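# Place the matching cover over the module on the yellow plate

## Task

Three covers rest in holders. Find the one whose width is roughly 20 mm more than the module on the yellow base plate, and set it on that plate so it sits over the module. The task fails if either of the other two covers leaves its holder. The thin-walled covers flex even under a gentle grip, and any dent beyond the very slightest on any cover fails the task. The cover must stay in place on its own at the end; a result held there only by the robot does not count.

## Robot and tools

Robot: two FANUC CRX arms, left_arm and right_arm, each ending in a Robotiq 2F-85 two-finger gripper. All positions use one scene frame. Its origin is on the table top midway between the arms, +z is up, +x runs out over the table, and left_arm sits on the +y side. The arm names do not describe sides of any camera image. Base poses: left_arm at (-0.044, +0.477, 0) m, quat_wxyz (+0.995, 0, 0, -0.099); right_arm at (-0.005, -0.392, 0) m, quat_wxyz (+0.997, 0, 0, +0.072).

execute_actions takes "actions", a list holding zero or one item, plus an optional "pictures" boolean (images come by default). An empty list sends nothing and only reports the state. A motion item has "rows" (1 to 15 rows) and "steps" (1 to 15, default 15). Each step lasts 1/30 s and uses one row; when rows run out, the final row repeats. A wait item has only "steps" (up to 300); it returns once that many steps have elapsed since the previous result, with your reply time counted. A refused call moves nothing.

Each row is one flat list of 18 numbers covering both arms, even if one arm should stay still. Numbers 1-6 are left_arm's absolute joint targets in radians, in order waist, shoulder, elbow, forearm roll, wrist pitch, wrist roll; numbers 7-9 are its gripper position, force_limit and speed, each in [-1, 1]. Numbers 10-18 repeat this for right_arm. Joint targets are goal angles in the same form the Joint positions line prints, not offsets. Ranges (rad): waist ±3.491, shoulder ±3.140, elbow -1.187 to 4.328, forearm roll ±3.316, wrist pitch ±3.140, wrist roll ±3.927. A target more than 0.010 rad beyond a range end, and beyond the current angle, gets the call refused; true ends may differ by up to 0.010 rad, and a target past the true end is clipped, reported by "joint sent to its limit" (possibly about an earlier action). No such message does not prove more travel exists.

Gripper numbers: position +1 is fully open (85 mm), about -0.8 brings the pads together, -1 closes until blocked. force_limit sets pad force: for a 40 mm object closed slowly, about 20 N at -1, 128 N at 0, 235 N at +1; very thin objects may get less. speed sets closing rate: about 20 mm/s at -1, 85 at 0, 150 at +1; quick closes add up to about 5 N (speed 0) or 12 N (speed +1). Once fingers stop, new force or speed values only apply after a position change of at least 0.01; to soften a grip, open first. To leave a gripper alone, resend its previous three numbers, since 0 is itself a command.

Motion limits: joint targets change at most 2.62 rad/s (waist, shoulder), 3.14 (elbow), 3.93 (wrist joints), with 0.5 s ramp-up, and all joints of one arm are slowed to arrive together. Each target stays within a lead of the measured angle: 0.805 rad waist/shoulder, 0.966 elbow, 1.21 for the three wrist joints. If targets would carry the gripper over 70 mm from where it now is, they are pulled back. Far moves therefore need several calls. Between calls the arms keep chasing the last row until everything nearly stops or a step is HELD.

Gripper geometry: fingers point along the gripper's +z axis and close along its y axis. end_effector_position is the midpoint between closed pads; fingertips reach about 19 mm past it closed and 6 mm open, and closing pushes the tips roughly 13 mm outward, so keep that clearance above surfaces. A flat block protrudes about 9 cm toward the gripper's +x.

Results: the state line lists per arm end_effector_position (m) and end_effector_quat_wxyz; at long reach it may be somewhat off. Joint positions and Joint velocities give one block per arm (rad, rad/s). object_status: 0 moving, 1 blocked while opening, 2 blocked while closing (a grip), 3 reached target or pads touching. Any new position resets it to 0 briefly. After a -1 force_limit grip, status 2 stays even if the object is lost; otherwise fingers re-close by themselves if the object yields or slips. position_measured is in counts: 3 open, about 78 = 60 mm, 130 = 40 mm, 180 = 20 mm, 230 pads touching. "joint command not followed" means the clearance check altered targets; HELD marks steps where your row was partly not sent.

Faults: contact torque reaching a load limit (144 N m waist, shoulder, elbow; 36 N m wrist joints, held weight included) or an outside force of 150 N stops that arm for 10 s and drops the rest of the call; the arm then yields. MOTOR HOT warns of heating from holding loads; an OVER-TEMPERATURE FAULT brakes the arm until cool.

zoom_image: "camera" (cam_high, cam_low, cam_left_wrist, cam_right_wrist) and "region" [x0, y0, x1, y1] in pixels from the top-left, at most 504 by 504. Image sizes: cam_high and cam_low 504x504, the wrist cameras 616x616. Calibration (intrinsics and world-to-camera transforms) was provided and may be off by a few degrees and millimetres. read_manual only returns licence texts. finished_scene with "scene" (the current scene number) ends and grades the scene irreversibly.

Cautions: grip covers with low force_limit (near -1) and slow speed to avoid dents; do not disturb or lift the two wrong covers; release the cover so it rests on the plate unaided before ending; keep everything on the table; avoid arm-to-arm contact and hard pushes; loose items may occasionally get nudged by outside disturbances.

Each tool is called after "Call:" as name(argument=value, ...) on one line, values as JSON.

## Session

Call:
execute_actions(actions=[])

Scene clock: 0.00 s of 7600.00 s.
left_arm: end_effector_position=(+0.3291, -0.2523, +0.2773) position_measured=3 object_status=3 end_effector_quat_wxyz=(+0.240, +0.960, +0.103, +0.103) | right_arm: end_effector_position=(+0.2218, -0.6798, +0.1588) position_measured=3 object_status=3 end_effector_quat_wxyz=(+0.243, +0.160, +0.950, -0.112)
Joint positions: left_arm=[-0.71   0.55   0.575  0.085 -1.074 -2.04 ] | right_arm=[-0.629 -0.673 -0.86   0.079 -0.847  0.115]
Joint velocities: left_arm=[ 0.    -0.     0.    -0.001  0.     0.   ] | right_arm=[-0.    -0.     0.    -0.    -0.     0.001]

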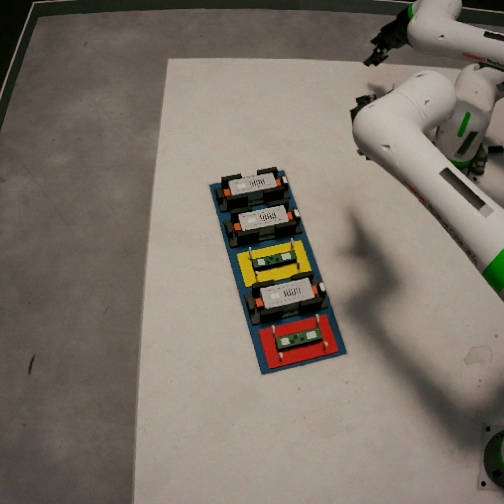

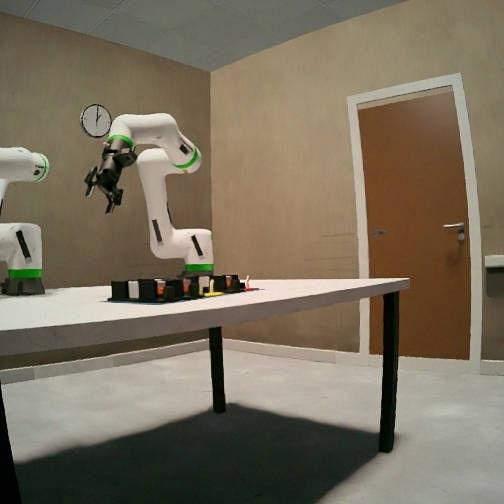

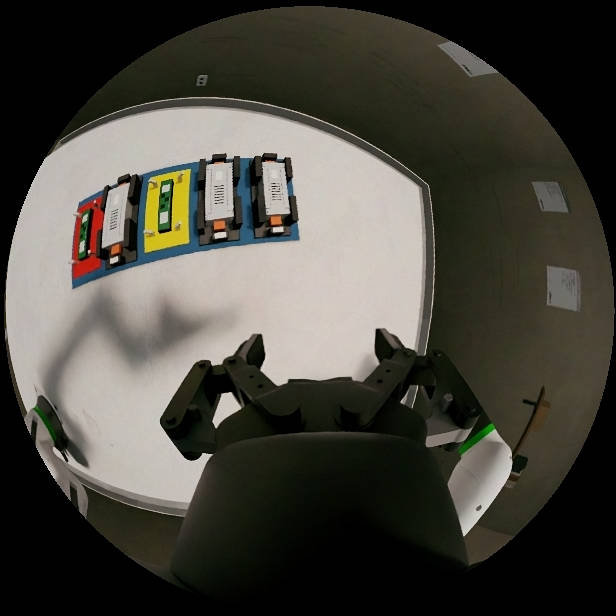

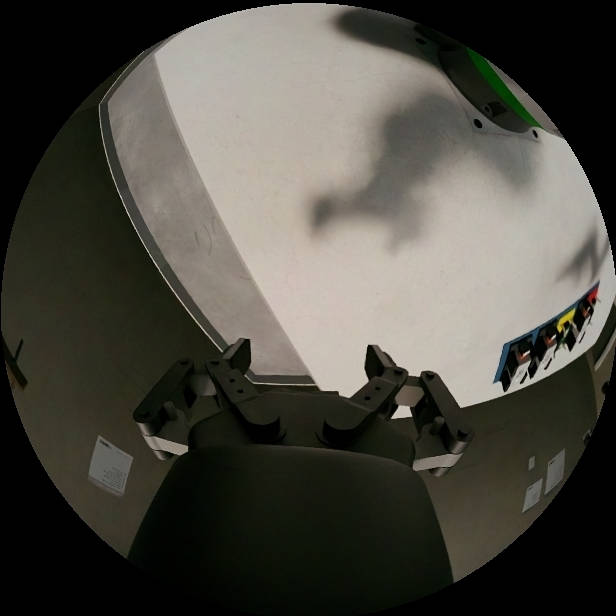

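Call:
zoom_image(camera="cam_high", region=[190, 150, 370, 390])

Call:
zoom_image(camera="cam_left_wrist", region=[60, 130, 320, 300])

Call:
zoom_image(camera="cam_low", region=[90, 250, 290, 320])

Region (190, 150, 370, 390) of cam_high's 504x504 image, scaled by 2.100, with more detail than that image has; it fills the left 378 columns of this view, and the rest is white.

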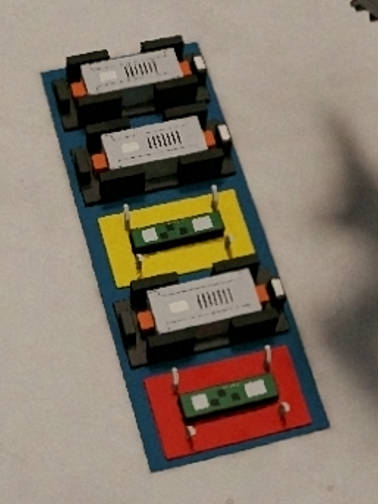

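Region (60, 130, 320, 300) of cam_left_wrist's 616x616 image, scaled by 1.938, with more detail than that image has; it fills the top 330 rows of this view, and the rest is white.

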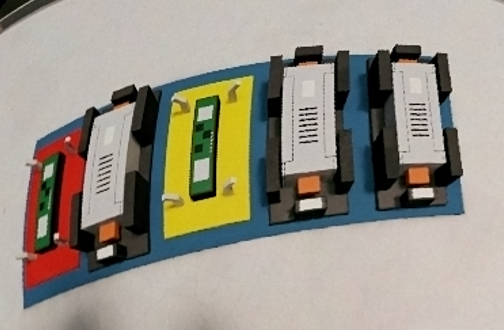

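Region (90, 250, 290, 320) of cam_low's 504x504 image, scaled by 2.520, with more detail than that image has; it fills the top 176 rows of this view, and the rest is white.

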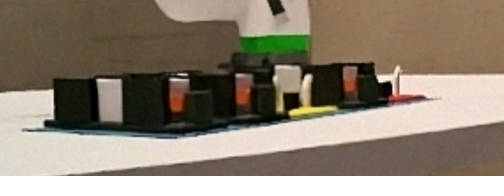

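Call:
execute_actions(actions=[{"rows":[[-0.315,0.868,0.992,0,-1.695,-2.37,1,0,0,-0.629,-0.673,-0.86,0.079,-0.847,0.115,1,0,0]],"steps":15}], pictures=false)

Call:
execute_actions(actions=[{"steps":45}])

Scene clock: 6.57 s of 7600.00 s.
left_arm: end_effector_position=(+0.4752, -0.1087, +0.2107) position_measured=3 object_status=3 end_effector_quat_wxyz=(+0.082, +0.988, +0.116, +0.059) | right_arm: end_effector_position=(+0.2216, -0.6799, +0.1587) position_measured=3 object_status=3 end_effector_quat_wxyz=(+0.243, +0.160, +0.950, -0.112)
Joint positions: left_arm=[-0.466  0.746  0.833  0.032 -1.457 -2.244] | right_arm=[-0.629 -0.673 -0.86   0.079 -0.847  0.115]
Joint velocities: left_arm=[ 0.576  0.462  0.606 -0.123 -0.896 -0.477] | right_arm=[-0.    -0.    -0.001 -0.    -0.    -0.001]
Steps of this call (steps 1 to 90: nothing new was sent; then 3.07 s passed at rest; steps 91 to 105: all 15 steps of this action). Readings (joint positions | what the end effector reports):
91: left_arm=[-0.710 0.551 0.576 0.085 -1.074 -2.040] | right_arm=[-0.629 -0.673 -0.860 0.079 -0.847 0.115] | left_arm position_measured=3 object_status=3 | right_arm position_measured=3 object_status=3
92: left_arm=[-0.706 0.554 0.581 0.084 -1.082 -2.044] | right_arm=[-0.629 -0.673 -0.860 0.079 -0.847 0.115] | left_arm position_measured=3 object_status=3 | right_arm position_measured=3 object_status=3
94: left_arm=[-0.681 0.574 0.608 0.078 -1.122 -2.065] | right_arm=[-0.629 -0.673 -0.860 0.079 -0.847 0.115] | left_arm position_measured=3 object_status=3 | right_arm position_measured=3 object_status=3
98: left_arm=[-0.601 0.638 0.690 0.061 -1.245 -2.131] | right_arm=[-0.629 -0.673 -0.860 0.079 -0.847 0.115] | left_arm position_measured=3 object_status=3 | right_arm position_measured=3 object_status=3
105: the state above

Scene clock: 8.07 s of 7600.00 s.
left_arm: end_effector_position=(+0.5356, +0.0005, +0.1800) position_measured=3 object_status=3 end_effector_quat_wxyz=(-0.000, +0.992, +0.128, -0.000) | right_arm: end_effector_position=(+0.2216, -0.6799, +0.1588) position_measured=3 object_status=3 end_effector_quat_wxyz=(+0.243, +0.160, +0.950, -0.112)
Joint positions: left_arm=[-0.315  0.868  0.992 -0.    -1.695 -2.37 ] | right_arm=[-0.629 -0.673 -0.86   0.079 -0.847  0.115]
Joint velocities: left_arm=[ 0.001 -0.001  0.     0.     0.001  0.   ] | right_arm=[-0.     0.     0.     0.001  0.    -0.001]
Steps of this call (steps 1 to 30: the robot went on to your last target; steps 31 to 45: nothing new was sent). Readings (joint positions | what the end effector reports):
1: left_arm=[-0.447 0.762 0.853 0.028 -1.488 -2.260] | right_arm=[-0.629 -0.673 -0.860 0.079 -0.847 0.115] | left_arm position_measured=3 object_status=3 | right_arm position_measured=3 object_status=3
2: left_arm=[-0.427 0.778 0.874 0.024 -1.518 -2.276] | right_arm=[-0.629 -0.673 -0.860 0.079 -0.847 0.115] | left_arm position_measured=3 object_status=3 | right_arm position_measured=3 object_status=3
4: left_arm=[-0.388 0.809 0.915 0.016 -1.580 -2.309] | right_arm=[-0.629 -0.673 -0.860 0.079 -0.847 0.115] | left_arm position_measured=3 object_status=3 | right_arm position_measured=3 object_status=3
8: left_arm=[-0.323 0.861 0.983 0.002 -1.681 -2.363] | right_arm=[-0.629 -0.673 -0.860 0.079 -0.847 0.115] | left_arm position_measured=3 object_status=3 | right_arm position_measured=3 object_status=3
45: the state above
All arms were judged still, so your last target was given up. Only a new action makes them travel on or press farther. Fingers that are still opening or closing keep moving.
camera_calibration (this result's frames):
cam_left_wrist: T_world_to_cam=[[0.218062, -0.975663, -0.0230393, -0.10804], [-0.92697, -0.214448, 0.307798, 0.472137], [-0.305247, -0.0457623, -0.951173, 0.486331], [0, 0, 0, 1]] pos_world=[0.609667, 0.0180933, 0.314773]
cam_right_wrist: T_world_to_cam=[[0.333099, 0.922891, -0.193175, 0.584745], [0.723472, -0.118776, 0.680059, -0.316267], [0.604676, -0.366284, -0.707251, -0.123676], [0, 0, 0, 1]] pos_world=[0.108817, -0.622522, 0.240569]

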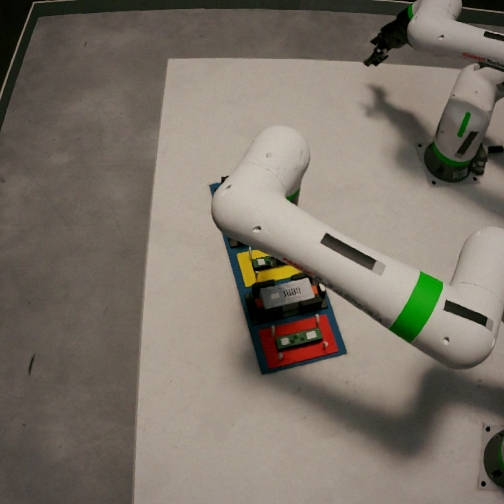

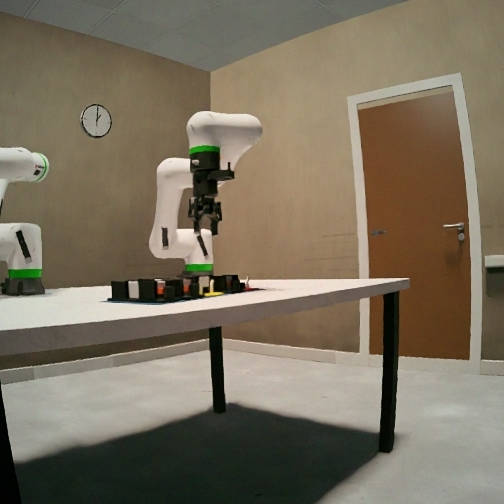

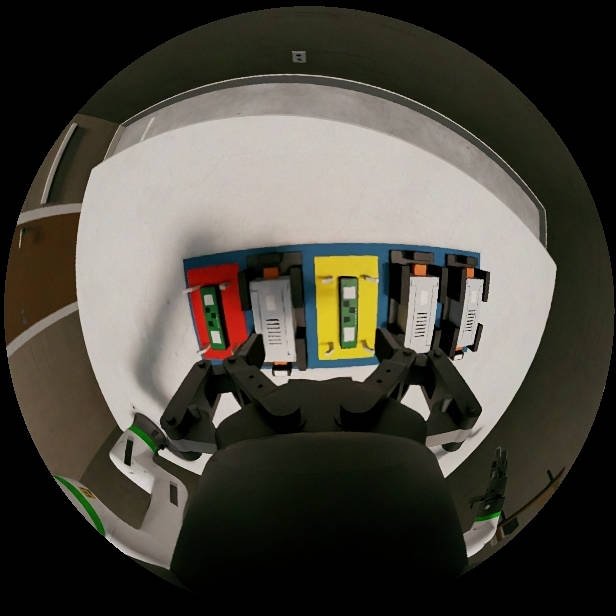

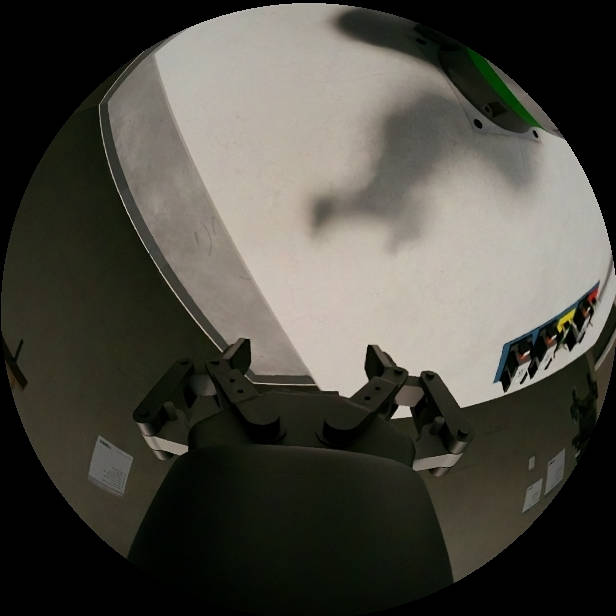

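Very accurate IK.

Call:
zoom_image(camera="cam_left_wrist", region=[180, 230, 500, 390])

Region (180, 230, 500, 390) of cam_left_wrist's 616x616 image, scaled by 1.575, with more detail than that image has.

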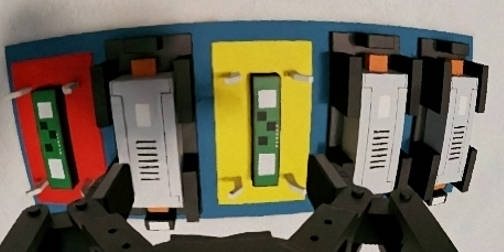

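Call:
execute_actions(actions=[{"rows":[[-0.199,0.587,0.532,0,-1.516,-2.488,1,0,0,0.392,0.469,0.356,0,-1.458,-3.42,1,0,0]],"steps":15}], pictures=false)

Call:
execute_actions(actions=[{"steps":90}])

Scene clock: 11.50 s of 7600.00 s.
left_arm: end_effector_position=(+0.5121, +0.0994, +0.1802) position_measured=3 object_status=3 end_effector_quat_wxyz=(-0.000, +0.992, +0.128, -0.000) | right_arm: end_effector_position=(+0.3704, -0.6052, +0.2227) position_measured=3 object_status=3 end_effector_quat_wxyz=(+0.196, +0.248, +0.949, -0.007)
Joint positions: left_arm=[-0.203  0.597  0.549 -0.    -1.523 -2.484] | right_arm=[-0.318 -0.36  -0.487  0.053 -1.053 -0.355]
Joint velocities: left_arm=[ 0.11  -0.27  -0.441  0.001  0.17  -0.113] | right_arm=[ 0.713  0.765  0.844 -0.052 -0.405 -1.136]
Steps of this call (steps 1 to 88: nothing new was sent; steps 89 to 103: all 15 steps of this action). Readings (joint positions | what the end effector reports):
89: left_arm=[-0.315 0.868 0.992 -0.000 -1.695 -2.370] | right_arm=[-0.629 -0.673 -0.860 0.079 -0.847 0.115] | left_arm position_measured=3 object_status=3 | right_arm position_measured=3 object_status=3
90: left_arm=[-0.314 0.865 0.986 -0.000 -1.693 -2.372] | right_arm=[-0.624 -0.668 -0.854 0.079 -0.851 0.108] | left_arm position_measured=3 object_status=3 | right_arm position_measured=3 object_status=3
92: left_arm=[-0.306 0.845 0.954 -0.000 -1.680 -2.380] | right_arm=[-0.598 -0.642 -0.822 0.076 -0.871 0.068] | left_arm position_measured=3 object_status=3 | right_arm position_measured=3 object_status=3
96: left_arm=[-0.268 0.755 0.806 -0.000 -1.623 -2.418] | right_arm=[-0.494 -0.538 -0.697 0.066 -0.946 -0.088] | left_arm position_measured=3 object_status=3 | right_arm position_measured=3 object_status=3
103: the state above

Scene clock: 14.50 s of 7600.00 s.
left_arm: end_effector_position=(+0.5103, +0.1031, +0.1796) position_measured=3 object_status=3 end_effector_quat_wxyz=(-0.000, +0.992, +0.127, -0.000) | right_arm: end_effector_position=(+0.5885, -0.1917, +0.1791) position_measured=3 object_status=3 end_effector_quat_wxyz=(+0.000, +0.992, +0.128, -0.000)
Joint positions: left_arm=[-0.199  0.587  0.532 -0.    -1.516 -2.488] | right_arm=[ 0.392  0.469  0.356  0.    -1.458 -3.42 ]
Joint velocities: left_arm=[ 0.    -0.    -0.001 -0.    -0.001 -0.   ] | right_arm=[-0.    -0.     0.    -0.     0.    -0.001]
Steps of this call (steps 1 to 75: the robot went on to your last target; steps 76 to 90: nothing new was sent). Readings (joint positions | what the end effector reports):
1: left_arm=[-0.200 0.590 0.538 -0.000 -1.518 -2.487] | right_arm=[-0.294 -0.334 -0.458 0.051 -1.066 -0.394] | left_arm position_measured=3 object_status=3 | right_arm position_measured=3 object_status=3
2: left_arm=[-0.199 0.587 0.533 -0.000 -1.516 -2.488] | right_arm=[-0.270 -0.307 -0.430 0.049 -1.080 -0.434] | left_arm position_measured=3 object_status=3 | right_arm position_measured=3 object_status=3
4: left_arm=[-0.199 0.587 0.532 -0.000 -1.516 -2.488] | right_arm=[-0.224 -0.253 -0.376 0.046 -1.106 -0.516] | left_arm position_measured=3 object_status=3 | right_arm position_measured=3 object_status=3
8: left_arm=[-0.199 0.587 0.532 -0.000 -1.516 -2.488] | right_arm=[-0.137 -0.151 -0.272 0.039 -1.156 -0.689] | left_arm position_measured=3 object_status=3 | right_arm position_measured=3 object_status=3
90: the state above
All arms were judged still, so your last target was given up. Only a new action makes them travel on or press farther. Fingers that are still opening or closing keep moving.
camera_calibration (this result's frames):
cam_left_wrist: T_world_to_cam=[[0.216139, -0.976091, -0.0230206, -0.00144096], [-0.927387, -0.212613, 0.307812, 0.470837], [-0.305347, -0.0451811, -0.951169, 0.482854], [0, 0, 0, 1]] pos_world=[0.584397, 0.120516, 0.314314]
cam_right_wrist: T_world_to_cam=[[0.302399, -0.952407, -0.0384126, -0.353211], [-0.922189, -0.302521, 0.24093, 0.474301], [-0.241084, -0.0374333, -0.969782, 0.45541], [0, 0, 0, 1]] pos_world=[0.653998, -0.175867, 0.313807]

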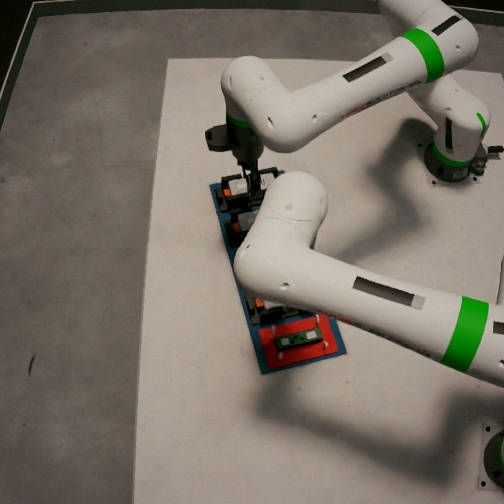

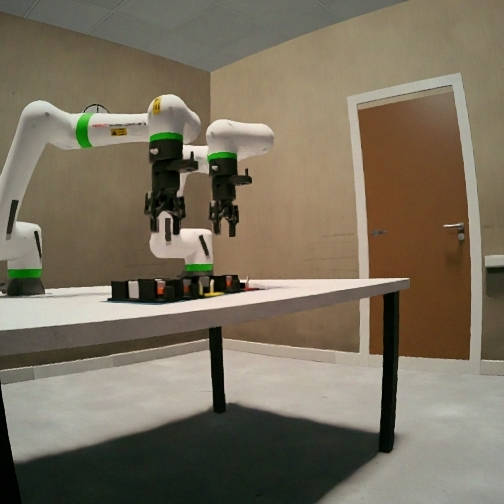

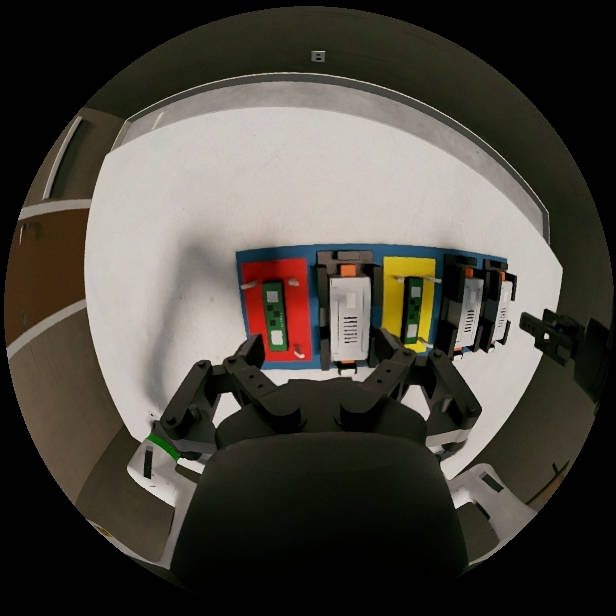

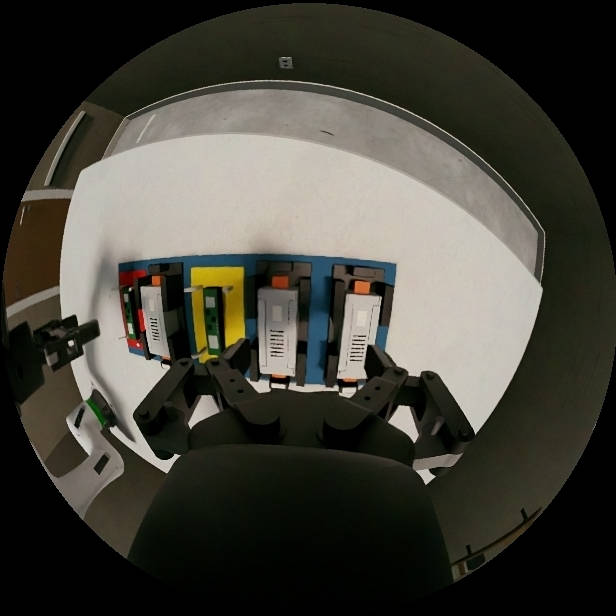

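Call:
zoom_image(camera="cam_right_wrist", region=[180, 250, 420, 400])

Call:
zoom_image(camera="cam_left_wrist", region=[220, 240, 460, 390])

Region (180, 250, 420, 400) of cam_right_wrist's 616x616 image, scaled by 2.100, with more detail than that image has; it fills the top 315 rows of this view, and the rest is white.

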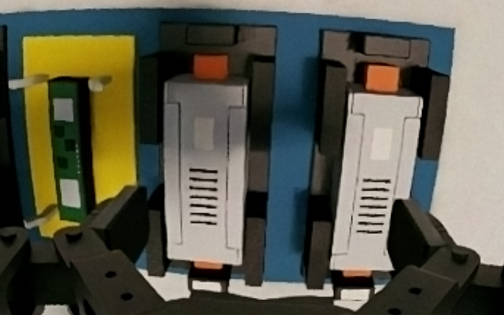

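Region (220, 240, 460, 390) of cam_left_wrist's 616x616 image, scaled by 2.100, with more detail than that image has; it fills the top 315 rows of this view, and the rest is white.

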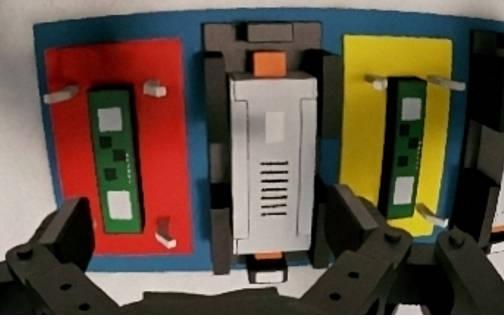

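Call:
execute_actions(actions=[{"rows":[[0.6,0.3,0.3,0,-1.516,-2.488,1,0,0,0.392,0.469,0.356,0,-1.458,-3.42,1,0,0]],"steps":15}], pictures=false)

Call:
execute_actions(actions=[{"rows":[[0.6,0.3,0.3,0,-1.516,-2.488,1,0,0,0.539,0.531,0.33,0,-1.37,-3.568,1,0,0]],"steps":15}], pictures=false)

Call:
execute_actions(actions=[{"steps":20}])

Call:
zoom_image(camera="cam_right_wrist", region=[160, 250, 460, 430])

Scene clock: 18.10 s of 7600.00 s.
left_arm: end_effector_position=(+0.5650, +0.2840, +0.2105) position_measured=3 object_status=3 end_effector_quat_wxyz=(+0.004, +0.962, +0.272, +0.009) | right_arm: end_effector_position=(+0.5885, -0.1917, +0.1791) position_measured=3 object_status=3 end_effector_quat_wxyz=(+0.000, +0.992, +0.128, -0.000)
Joint positions: left_arm=[ 0.097  0.481  0.446 -0.    -1.516 -2.488] | right_arm=[ 0.392  0.469  0.356 -0.    -1.458 -3.42 ]
Joint velocities: left_arm=[ 0.72  -0.258 -0.209 -0.    -0.     0.   ] | right_arm=[-0.     0.     0.    -0.    -0.     0.001]
Steps of this call (steps 1 to 90: nothing new was sent; then 0.10 s passed at rest; steps 91 to 105: all 15 steps of this action). Readings (joint positions | what the end effector reports):
91: left_arm=[-0.198 0.587 0.532 -0.000 -1.516 -2.488] | right_arm=[0.392 0.469 0.356 -0.000 -1.458 -3.420] | left_arm position_measured=3 object_status=3 | right_arm position_measured=3 object_status=3
92: left_arm=[-0.194 0.585 0.530 -0.000 -1.516 -2.488] | right_arm=[0.392 0.469 0.356 0.000 -1.458 -3.420] | left_arm position_measured=3 object_status=3 | right_arm position_measured=3 object_status=3
94: left_arm=[-0.168 0.576 0.523 -0.000 -1.516 -2.488] | right_arm=[0.392 0.469 0.356 -0.000 -1.458 -3.420] | left_arm position_measured=3 object_status=3 | right_arm position_measured=3 object_status=3
98: left_arm=[-0.072 0.541 0.495 -0.000 -1.516 -2.488] | right_arm=[0.392 0.469 0.356 -0.000 -1.458 -3.420] | left_arm position_measured=3 object_status=3 | right_arm position_measured=3 object_status=3
105: the state above

Scene clock: 18.60 s of 7600.00 s.
left_arm: end_effector_position=(+0.5533, +0.5085, +0.2439) position_measured=3 object_status=3 end_effector_quat_wxyz=(+0.004, +0.895, +0.446, +0.023) | right_arm: end_effector_position=(+0.5654, -0.0966, +0.1295) position_measured=3 object_status=3 end_effector_quat_wxyz=(+0.000, +0.992, +0.128, -0.000)
Joint positions: left_arm=[ 0.47   0.347  0.338 -0.    -1.516 -2.488] | right_arm=[ 0.539  0.531  0.33  -0.    -1.37  -3.568]
Joint velocities: left_arm=[ 0.756 -0.271 -0.219  0.    -0.001  0.   ] | right_arm=[ 0.    -0.     0.     0.     0.001 -0.002]
Steps of this call (steps 1 to 15: all 15 steps of this action). Readings (joint positions | what the end effector reports):
1: left_arm=[0.121 0.472 0.439 -0.000 -1.516 -2.488] | right_arm=[0.393 0.469 0.356 0.000 -1.458 -3.421] | left_arm position_measured=3 object_status=3 | right_arm position_measured=3 object_status=3
2: left_arm=[0.145 0.463 0.432 -0.000 -1.516 -2.488] | right_arm=[0.397 0.471 0.356 0.000 -1.455 -3.425] | left_arm position_measured=3 object_status=3 | right_arm position_measured=3 object_status=3
4: left_arm=[0.194 0.446 0.418 -0.000 -1.516 -2.488] | right_arm=[0.424 0.482 0.351 0.000 -1.439 -3.452] | left_arm position_measured=3 object_status=3 | right_arm position_measured=3 object_status=3
8: left_arm=[0.293 0.410 0.389 -0.000 -1.516 -2.488] | right_arm=[0.510 0.519 0.335 -0.000 -1.388 -3.538] | left_arm position_measured=3 object_status=3 | right_arm position_measured=3 object_status=3
15: the state above

Scene clock: 19.27 s of 7600.00 s.
left_arm: end_effector_position=(+0.5302, +0.5797, +0.2540) position_measured=3 object_status=3 end_effector_quat_wxyz=(+0.003, +0.864, +0.503, +0.027) | right_arm: end_effector_position=(+0.5654, -0.0967, +0.1295) position_measured=3 object_status=3 end_effector_quat_wxyz=(+0.000, +0.992, +0.128, -0.000)
Joint positions: left_arm=[ 0.6    0.3    0.3   -0.    -1.516 -2.488] | right_arm=[ 0.539  0.531  0.33   0.    -1.37  -3.568]
Joint velocities: left_arm=[ 0.001  0.     0.    -0.002 -0.    -0.   ] | right_arm=[ 0. -0. -0. -0.  0. -0.]
Steps of this call (steps 1 to 20: the robot went on to your last target). Readings (joint positions | what the end effector reports):
1: left_arm=[0.496 0.337 0.330 -0.000 -1.516 -2.488] | right_arm=[0.539 0.531 0.330 -0.000 -1.370 -3.568] | left_arm position_measured=3 object_status=3 | right_arm position_measured=3 object_status=3
2: left_arm=[0.521 0.328 0.323 -0.000 -1.516 -2.488] | right_arm=[0.539 0.531 0.330 -0.000 -1.370 -3.568] | left_arm position_measured=3 object_status=3 | right_arm position_measured=3 object_status=3
4: left_arm=[0.566 0.312 0.310 -0.000 -1.516 -2.488] | right_arm=[0.539 0.531 0.330 -0.000 -1.370 -3.568] | left_arm position_measured=3 object_status=3 | right_arm position_measured=3 object_status=3
8: left_arm=[0.600 0.300 0.300 -0.000 -1.516 -2.488] | right_arm=[0.539 0.531 0.330 -0.000 -1.370 -3.568] | left_arm position_measured=3 object_status=3 | right_arm position_measured=3 object_status=3
20: the state above
camera_calibration (this result's frames):
cam_left_wrist: T_world_to_cam=[[0.850605, -0.525732, 0.00877328, -0.144361], [-0.508949, -0.819031, 0.264876, 0.708255], [-0.132068, -0.22977, -0.964243, 0.599706], [0, 0, 0, 1]] pos_world=[0.562462, 0.641982, 0.391928]
cam_right_wrist: T_world_to_cam=[[0.301376, -0.952733, -0.0383823, -0.257117], [-0.922517, -0.301524, 0.240925, 0.493999], [-0.24111, -0.0372007, -0.969784, 0.405391], [0, 0, 0, 1]] pos_world=[0.630955, -0.0809302, 0.264256]

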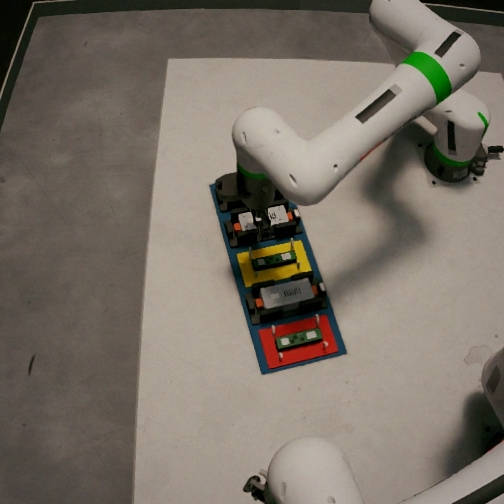

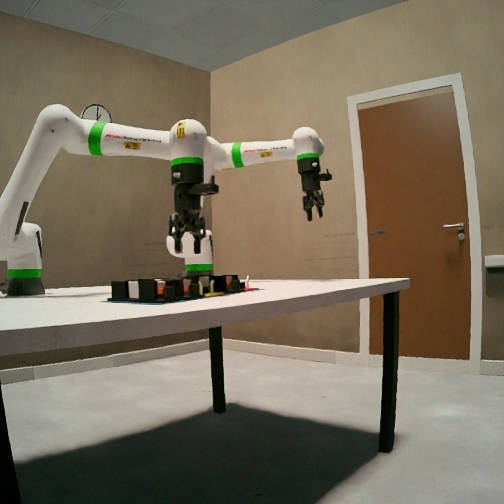

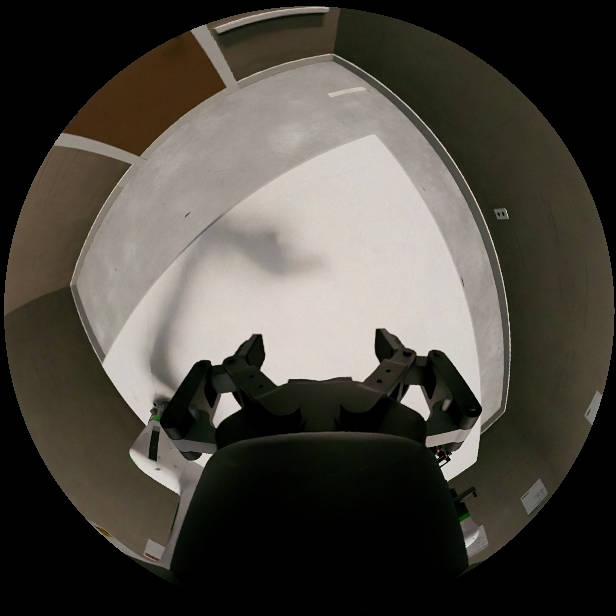

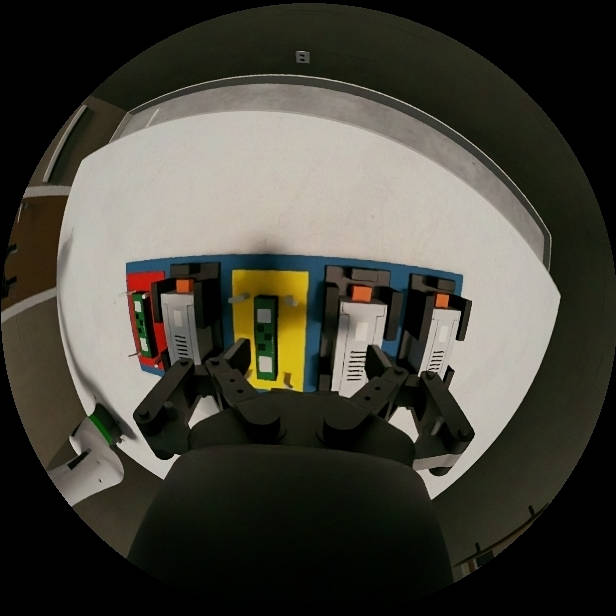

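Region (160, 250, 460, 430) of cam_right_wrist's 616x616 image, scaled by 1.680, with more detail than that image has; it fills the top 302 rows of this view, and the rest is white.

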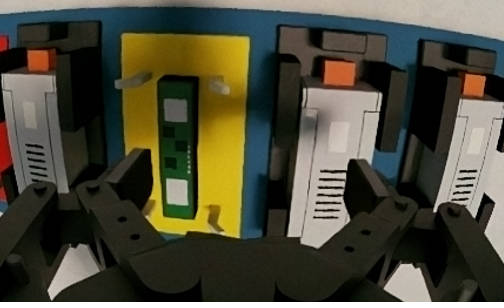

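Call:
execute_actions(actions=[{"rows":[[0.6,0.3,0.3,0,-1.516,-2.488,1,0,0,0.61,0.594,0.307,0,-1.284,-3.639,1,0,0]],"steps":15}])

Call:
zoom_image(camera="cam_right_wrist", region=[160, 230, 460, 430])

Scene clock: 22.67 s of 7600.00 s.
left_arm: end_effector_position=(+0.5302, +0.5797, +0.2540) position_measured=3 object_status=3 end_effector_quat_wxyz=(+0.003, +0.864, +0.503, +0.027) | right_arm: end_effector_position=(+0.5524, -0.0480, +0.0799) position_measured=3 object_status=3 end_effector_quat_wxyz=(+0.000, +0.992, +0.128, -0.000)
Joint positions: left_arm=[ 0.6    0.3    0.3    0.    -1.516 -2.488] | right_arm=[ 0.61   0.594  0.307 -0.    -1.284 -3.639]
Joint velocities: left_arm=[-0.002 -0.    -0.001  0.001 -0.001  0.   ] | right_arm=[-0.001 -0.    -0.001  0.    -0.    -0.001]
Steps of this call (steps 1 to 15: the robot went on to your last target; steps 16 to 87: nothing new was sent; steps 88 to 102: all 15 steps of this action). Readings (joint positions | what the end effector reports):
88: left_arm=[0.600 0.300 0.300 0.000 -1.516 -2.488] | right_arm=[0.540 0.531 0.330 0.000 -1.369 -3.569] | left_arm position_measured=3 object_status=3 | right_arm position_measured=3 object_status=3
89: left_arm=[0.600 0.300 0.300 0.000 -1.516 -2.488] | right_arm=[0.544 0.535 0.329 0.000 -1.363 -3.573] | left_arm position_measured=3 object_status=3 | right_arm position_measured=3 object_status=3
91: left_arm=[0.600 0.300 0.300 0.000 -1.516 -2.488] | right_arm=[0.570 0.558 0.320 0.000 -1.331 -3.600] | left_arm position_measured=3 object_status=3 | right_arm position_measured=3 object_status=3
95: left_arm=[0.600 0.300 0.300 0.000 -1.516 -2.488] | right_arm=[0.610 0.594 0.307 -0.000 -1.285 -3.638] | left_arm position_measured=3 object_status=3 | right_arm position_measured=3 object_status=3
102: the state above
camera_calibration (this result's frames):
cam_left_wrist: T_world_to_cam=[[0.850626, -0.525699, 0.00877141, -0.144372], [-0.508915, -0.819049, 0.264886, 0.708252], [-0.132066, -0.229783, -0.96424, 0.599722], [0, 0, 0, 1]] pos_world=[0.56245, 0.642002, 0.391936]
cam_right_wrist: T_world_to_cam=[[0.301531, -0.952684, -0.0383743, -0.208846], [-0.922467, -0.301672, 0.240931, 0.508558], [-0.241108, -0.0372492, -0.969783, 0.35589], [0, 0, 0, 1]] pos_world=[0.617909, -0.0322899, 0.214594]

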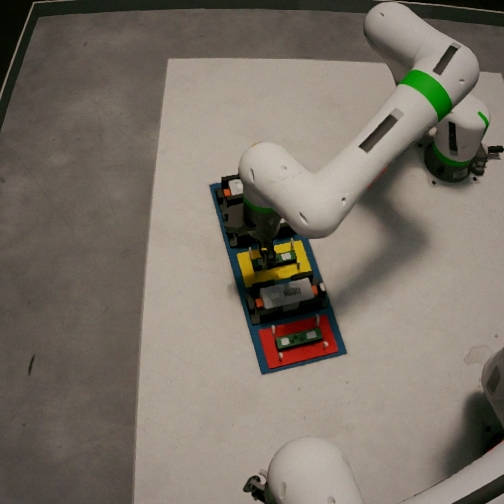

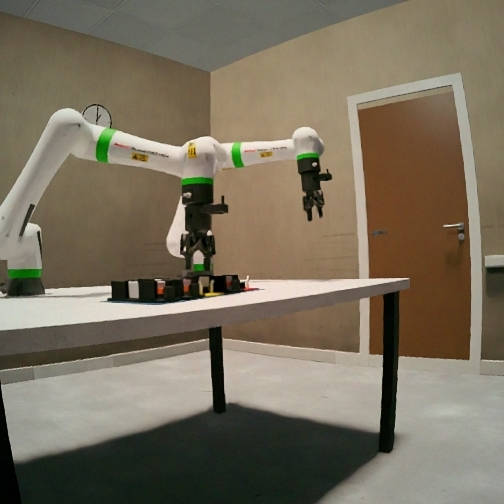

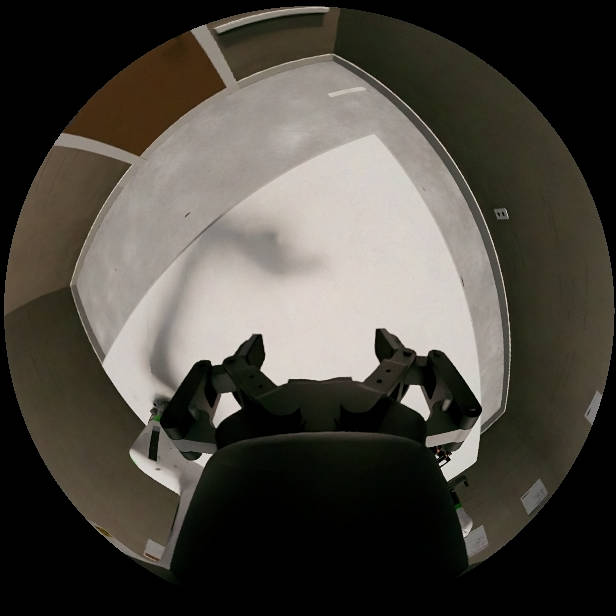

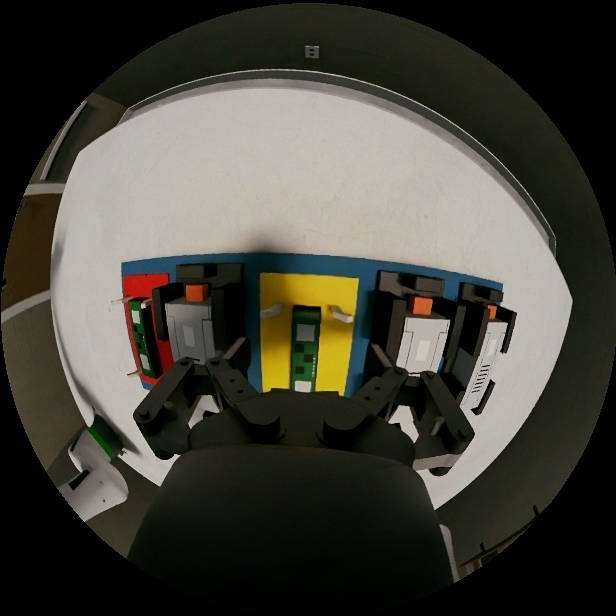

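Region (160, 230, 460, 430) of cam_right_wrist's 616x616 image, scaled by 1.680, with more detail than that image has.

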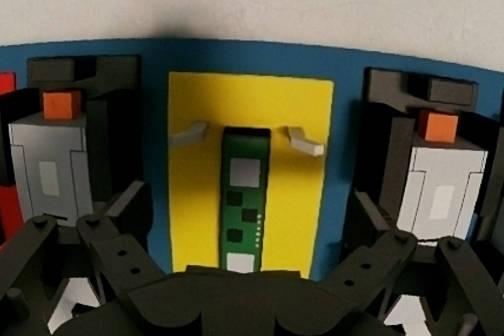

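Call:
execute_actions(actions=[{"rows":[[0.6,0.3,0.3,0,-1.516,-2.488,1,0,0,0.61,0.632,0.256,0,-1.195,-3.639,1,0,0]],"steps":15}], pictures=false)

Call:
execute_actions(actions=[{"rows":[[0.6,0.3,0.3,0,-1.516,-2.488,1,0,0,0.61,0.632,0.256,0,-1.195,-3.639,-1,-1,0.5]],"steps":15}], pictures=false)

Call:
execute_actions(actions=[{"steps":15}])

Scene clock: 25.23 s of 7600.00 s.
left_arm: end_effector_position=(+0.5302, +0.5797, +0.2540) position_measured=3 object_status=3 end_effector_quat_wxyz=(+0.003, +0.864, +0.503, +0.027) | right_arm: end_effector_position=(+0.5526, -0.0479, +0.0347) position_measured=3 object_status=3 end_effector_quat_wxyz=(+0.000, +0.992, +0.128, -0.000)
Joint positions: left_arm=[ 0.6    0.3    0.3    0.    -1.516 -2.488] | right_arm=[ 0.61   0.632  0.256 -0.    -1.195 -3.639]
Joint velocities: left_arm=[-0.     0.    -0.     0.    -0.001  0.   ] | right_arm=[ 0. -0. -0. -0.  0. -0.]
Steps of this call (steps 1 to 15: the robot went on to your last target; steps 16 to 62: nothing new was sent; steps 63 to 77: all 15 steps of this action). Readings (joint positions | what the end effector reports):
63: left_arm=[0.600 0.300 0.300 0.000 -1.516 -2.488] | right_arm=[0.610 0.594 0.306 0.000 -1.283 -3.639] | left_arm position_measured=3 object_status=3 | right_arm position_measured=3 object_status=3
64: left_arm=[0.600 0.300 0.300 0.000 -1.516 -2.488] | right_arm=[0.610 0.596 0.303 0.000 -1.276 -3.639] | left_arm position_measured=3 object_status=3 | right_arm position_measured=3 object_status=3
66: left_arm=[0.600 0.300 0.300 0.000 -1.516 -2.488] | right_arm=[0.610 0.613 0.280 0.000 -1.237 -3.639] | left_arm position_measured=3 object_status=3 | right_arm position_measured=3 object_status=3
70: left_arm=[0.600 0.300 0.300 0.000 -1.516 -2.488] | right_arm=[0.610 0.632 0.256 -0.000 -1.195 -3.639] | left_arm position_measured=3 object_status=3 | right_arm position_measured=3 object_status=3
77: the state above

Scene clock: 25.73 s of 7600.00 s.
left_arm: end_effector_position=(+0.5302, +0.5797, +0.2540) position_measured=3 object_status=3 end_effector_quat_wxyz=(+0.003, +0.864, +0.503, +0.027) | right_arm: end_effector_position=(+0.5526, -0.0479, +0.0347) position_measured=131 object_status=0 end_effector_quat_wxyz=(+0.000, +0.992, +0.128, -0.000)
Joint positions: left_arm=[ 0.6    0.3    0.3    0.    -1.516 -2.488] | right_arm=[ 0.61   0.632  0.256 -0.    -1.195 -3.639]
Joint velocities: left_arm=[0.    0.    0.001 0.001 0.001 0.   ] | right_arm=[ 0.     0.    -0.    -0.    -0.    -0.002]
Steps of this call (steps 1 to 15: all 15 steps of this action). Readings (joint positions | what the end effector reports):
1: left_arm=[0.600 0.300 0.300 0.000 -1.516 -2.488] | right_arm=[0.610 0.632 0.256 -0.000 -1.195 -3.639] | left_arm position_measured=3 object_status=3 | right_arm position_measured=3 object_status=0
2: left_arm=[0.600 0.300 0.300 0.000 -1.516 -2.488] | right_arm=[0.610 0.632 0.256 -0.000 -1.195 -3.639] | left_arm position_measured=3 object_status=3 | right_arm position_measured=5 object_status=0
4: left_arm=[0.600 0.300 0.300 0.000 -1.516 -2.488] | right_arm=[0.610 0.632 0.256 -0.000 -1.195 -3.639] | left_arm position_measured=3 object_status=3 | right_arm position_measured=19 object_status=0
8: left_arm=[0.600 0.300 0.300 0.000 -1.516 -2.488] | right_arm=[0.610 0.632 0.256 -0.000 -1.195 -3.639] | left_arm position_measured=3 object_status=3 | right_arm position_measured=59 object_status=0
15: the state above

Scene clock: 26.23 s of 7600.00 s.
left_arm: end_effector_position=(+0.5302, +0.5797, +0.2540) position_measured=3 object_status=3 end_effector_quat_wxyz=(+0.003, +0.864, +0.503, +0.027) | right_arm: end_effector_position=(+0.5526, -0.0479, +0.0348) position_measured=165 object_status=2 end_effector_quat_wxyz=(+0.000, +0.992, +0.128, -0.000)
Joint positions: left_arm=[ 0.6    0.3    0.3    0.    -1.516 -2.488] | right_arm=[ 0.61   0.632  0.256  0.    -1.195 -3.639]
Joint velocities: left_arm=[-0.    -0.     0.001 -0.     0.001  0.   ] | right_arm=[-0.    -0.     0.    -0.001 -0.     0.   ]
Steps of this call (steps 1 to 15: the robot went on to your last target). Readings (joint positions | what the end effector reports):
1: left_arm=[0.600 0.300 0.300 0.000 -1.516 -2.488] | right_arm=[0.610 0.632 0.256 -0.000 -1.195 -3.639] | left_arm position_measured=3 object_status=3 | right_arm position_measured=142 object_status=0
2: left_arm=[0.600 0.300 0.300 -0.000 -1.516 -2.488] | right_arm=[0.610 0.632 0.256 -0.000 -1.195 -3.639] | left_arm position_measured=3 object_status=3 | right_arm position_measured=152 object_status=0
4: left_arm=[0.600 0.300 0.300 0.000 -1.516 -2.488] | right_arm=[0.610 0.632 0.256 0.000 -1.195 -3.639] | left_arm position_measured=3 object_status=3 | right_arm position_measured=165 object_status=0
8: left_arm=[0.600 0.300 0.300 0.000 -1.516 -2.488] | right_arm=[0.610 0.632 0.256 0.000 -1.195 -3.639] | left_arm position_measured=3 object_status=3 | right_arm position_measured=165 object_status=0
15: the state above
All arms were judged still, so your last target was given up. Only a new action makes them travel on or press farther. Fingers that are still opening or closing keep moving.
camera_calibration (this result's frames):
cam_left_wrist: T_world_to_cam=[[0.850626, -0.525699, 0.00877145, -0.144372], [-0.508915, -0.819049, 0.264886, 0.708251], [-0.132066, -0.229783, -0.96424, 0.599722], [0, 0, 0, 1]] pos_world=[0.56245, 0.642002, 0.391936]
cam_right_wrist: T_world_to_cam=[[0.3014, -0.952724, -0.0384065, -0.210452], [-0.92254, -0.301558, 0.240794, 0.519746], [-0.240992, -0.0371439, -0.969816, 0.31222], [0, 0, 0, 1]] pos_world=[0.61816, -0.0321717, 0.169561]

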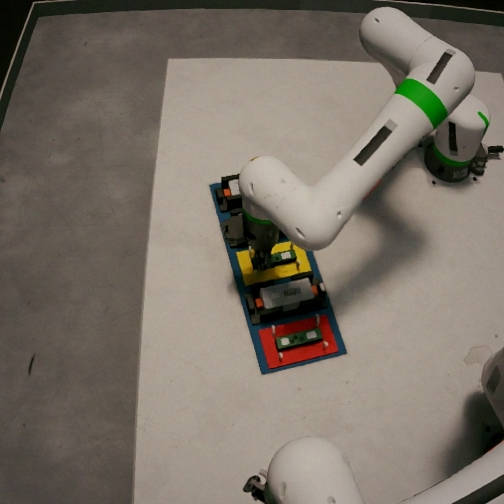

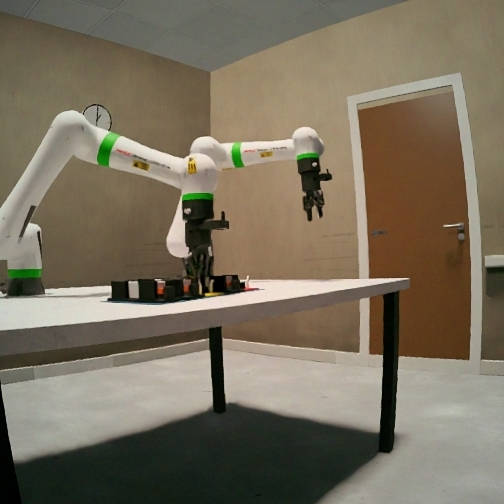

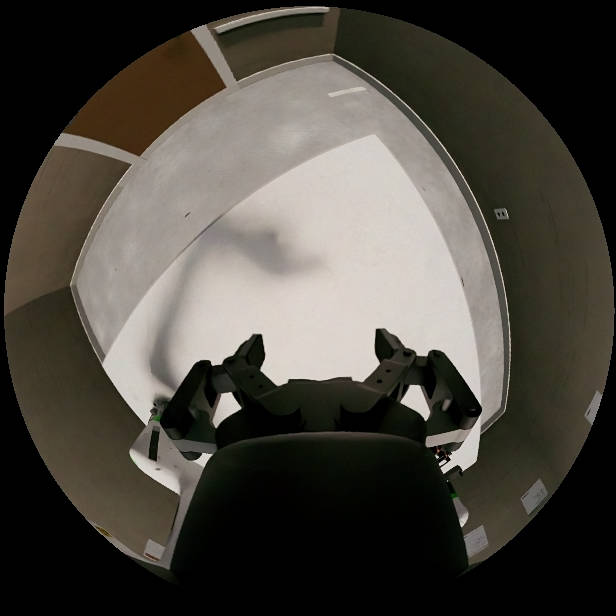

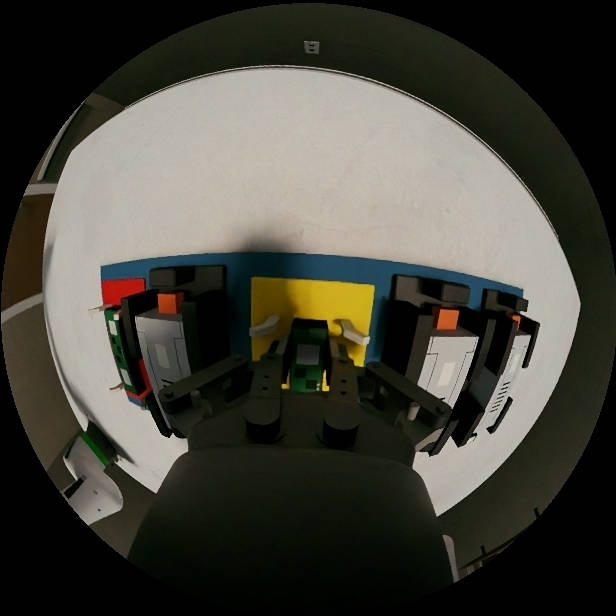

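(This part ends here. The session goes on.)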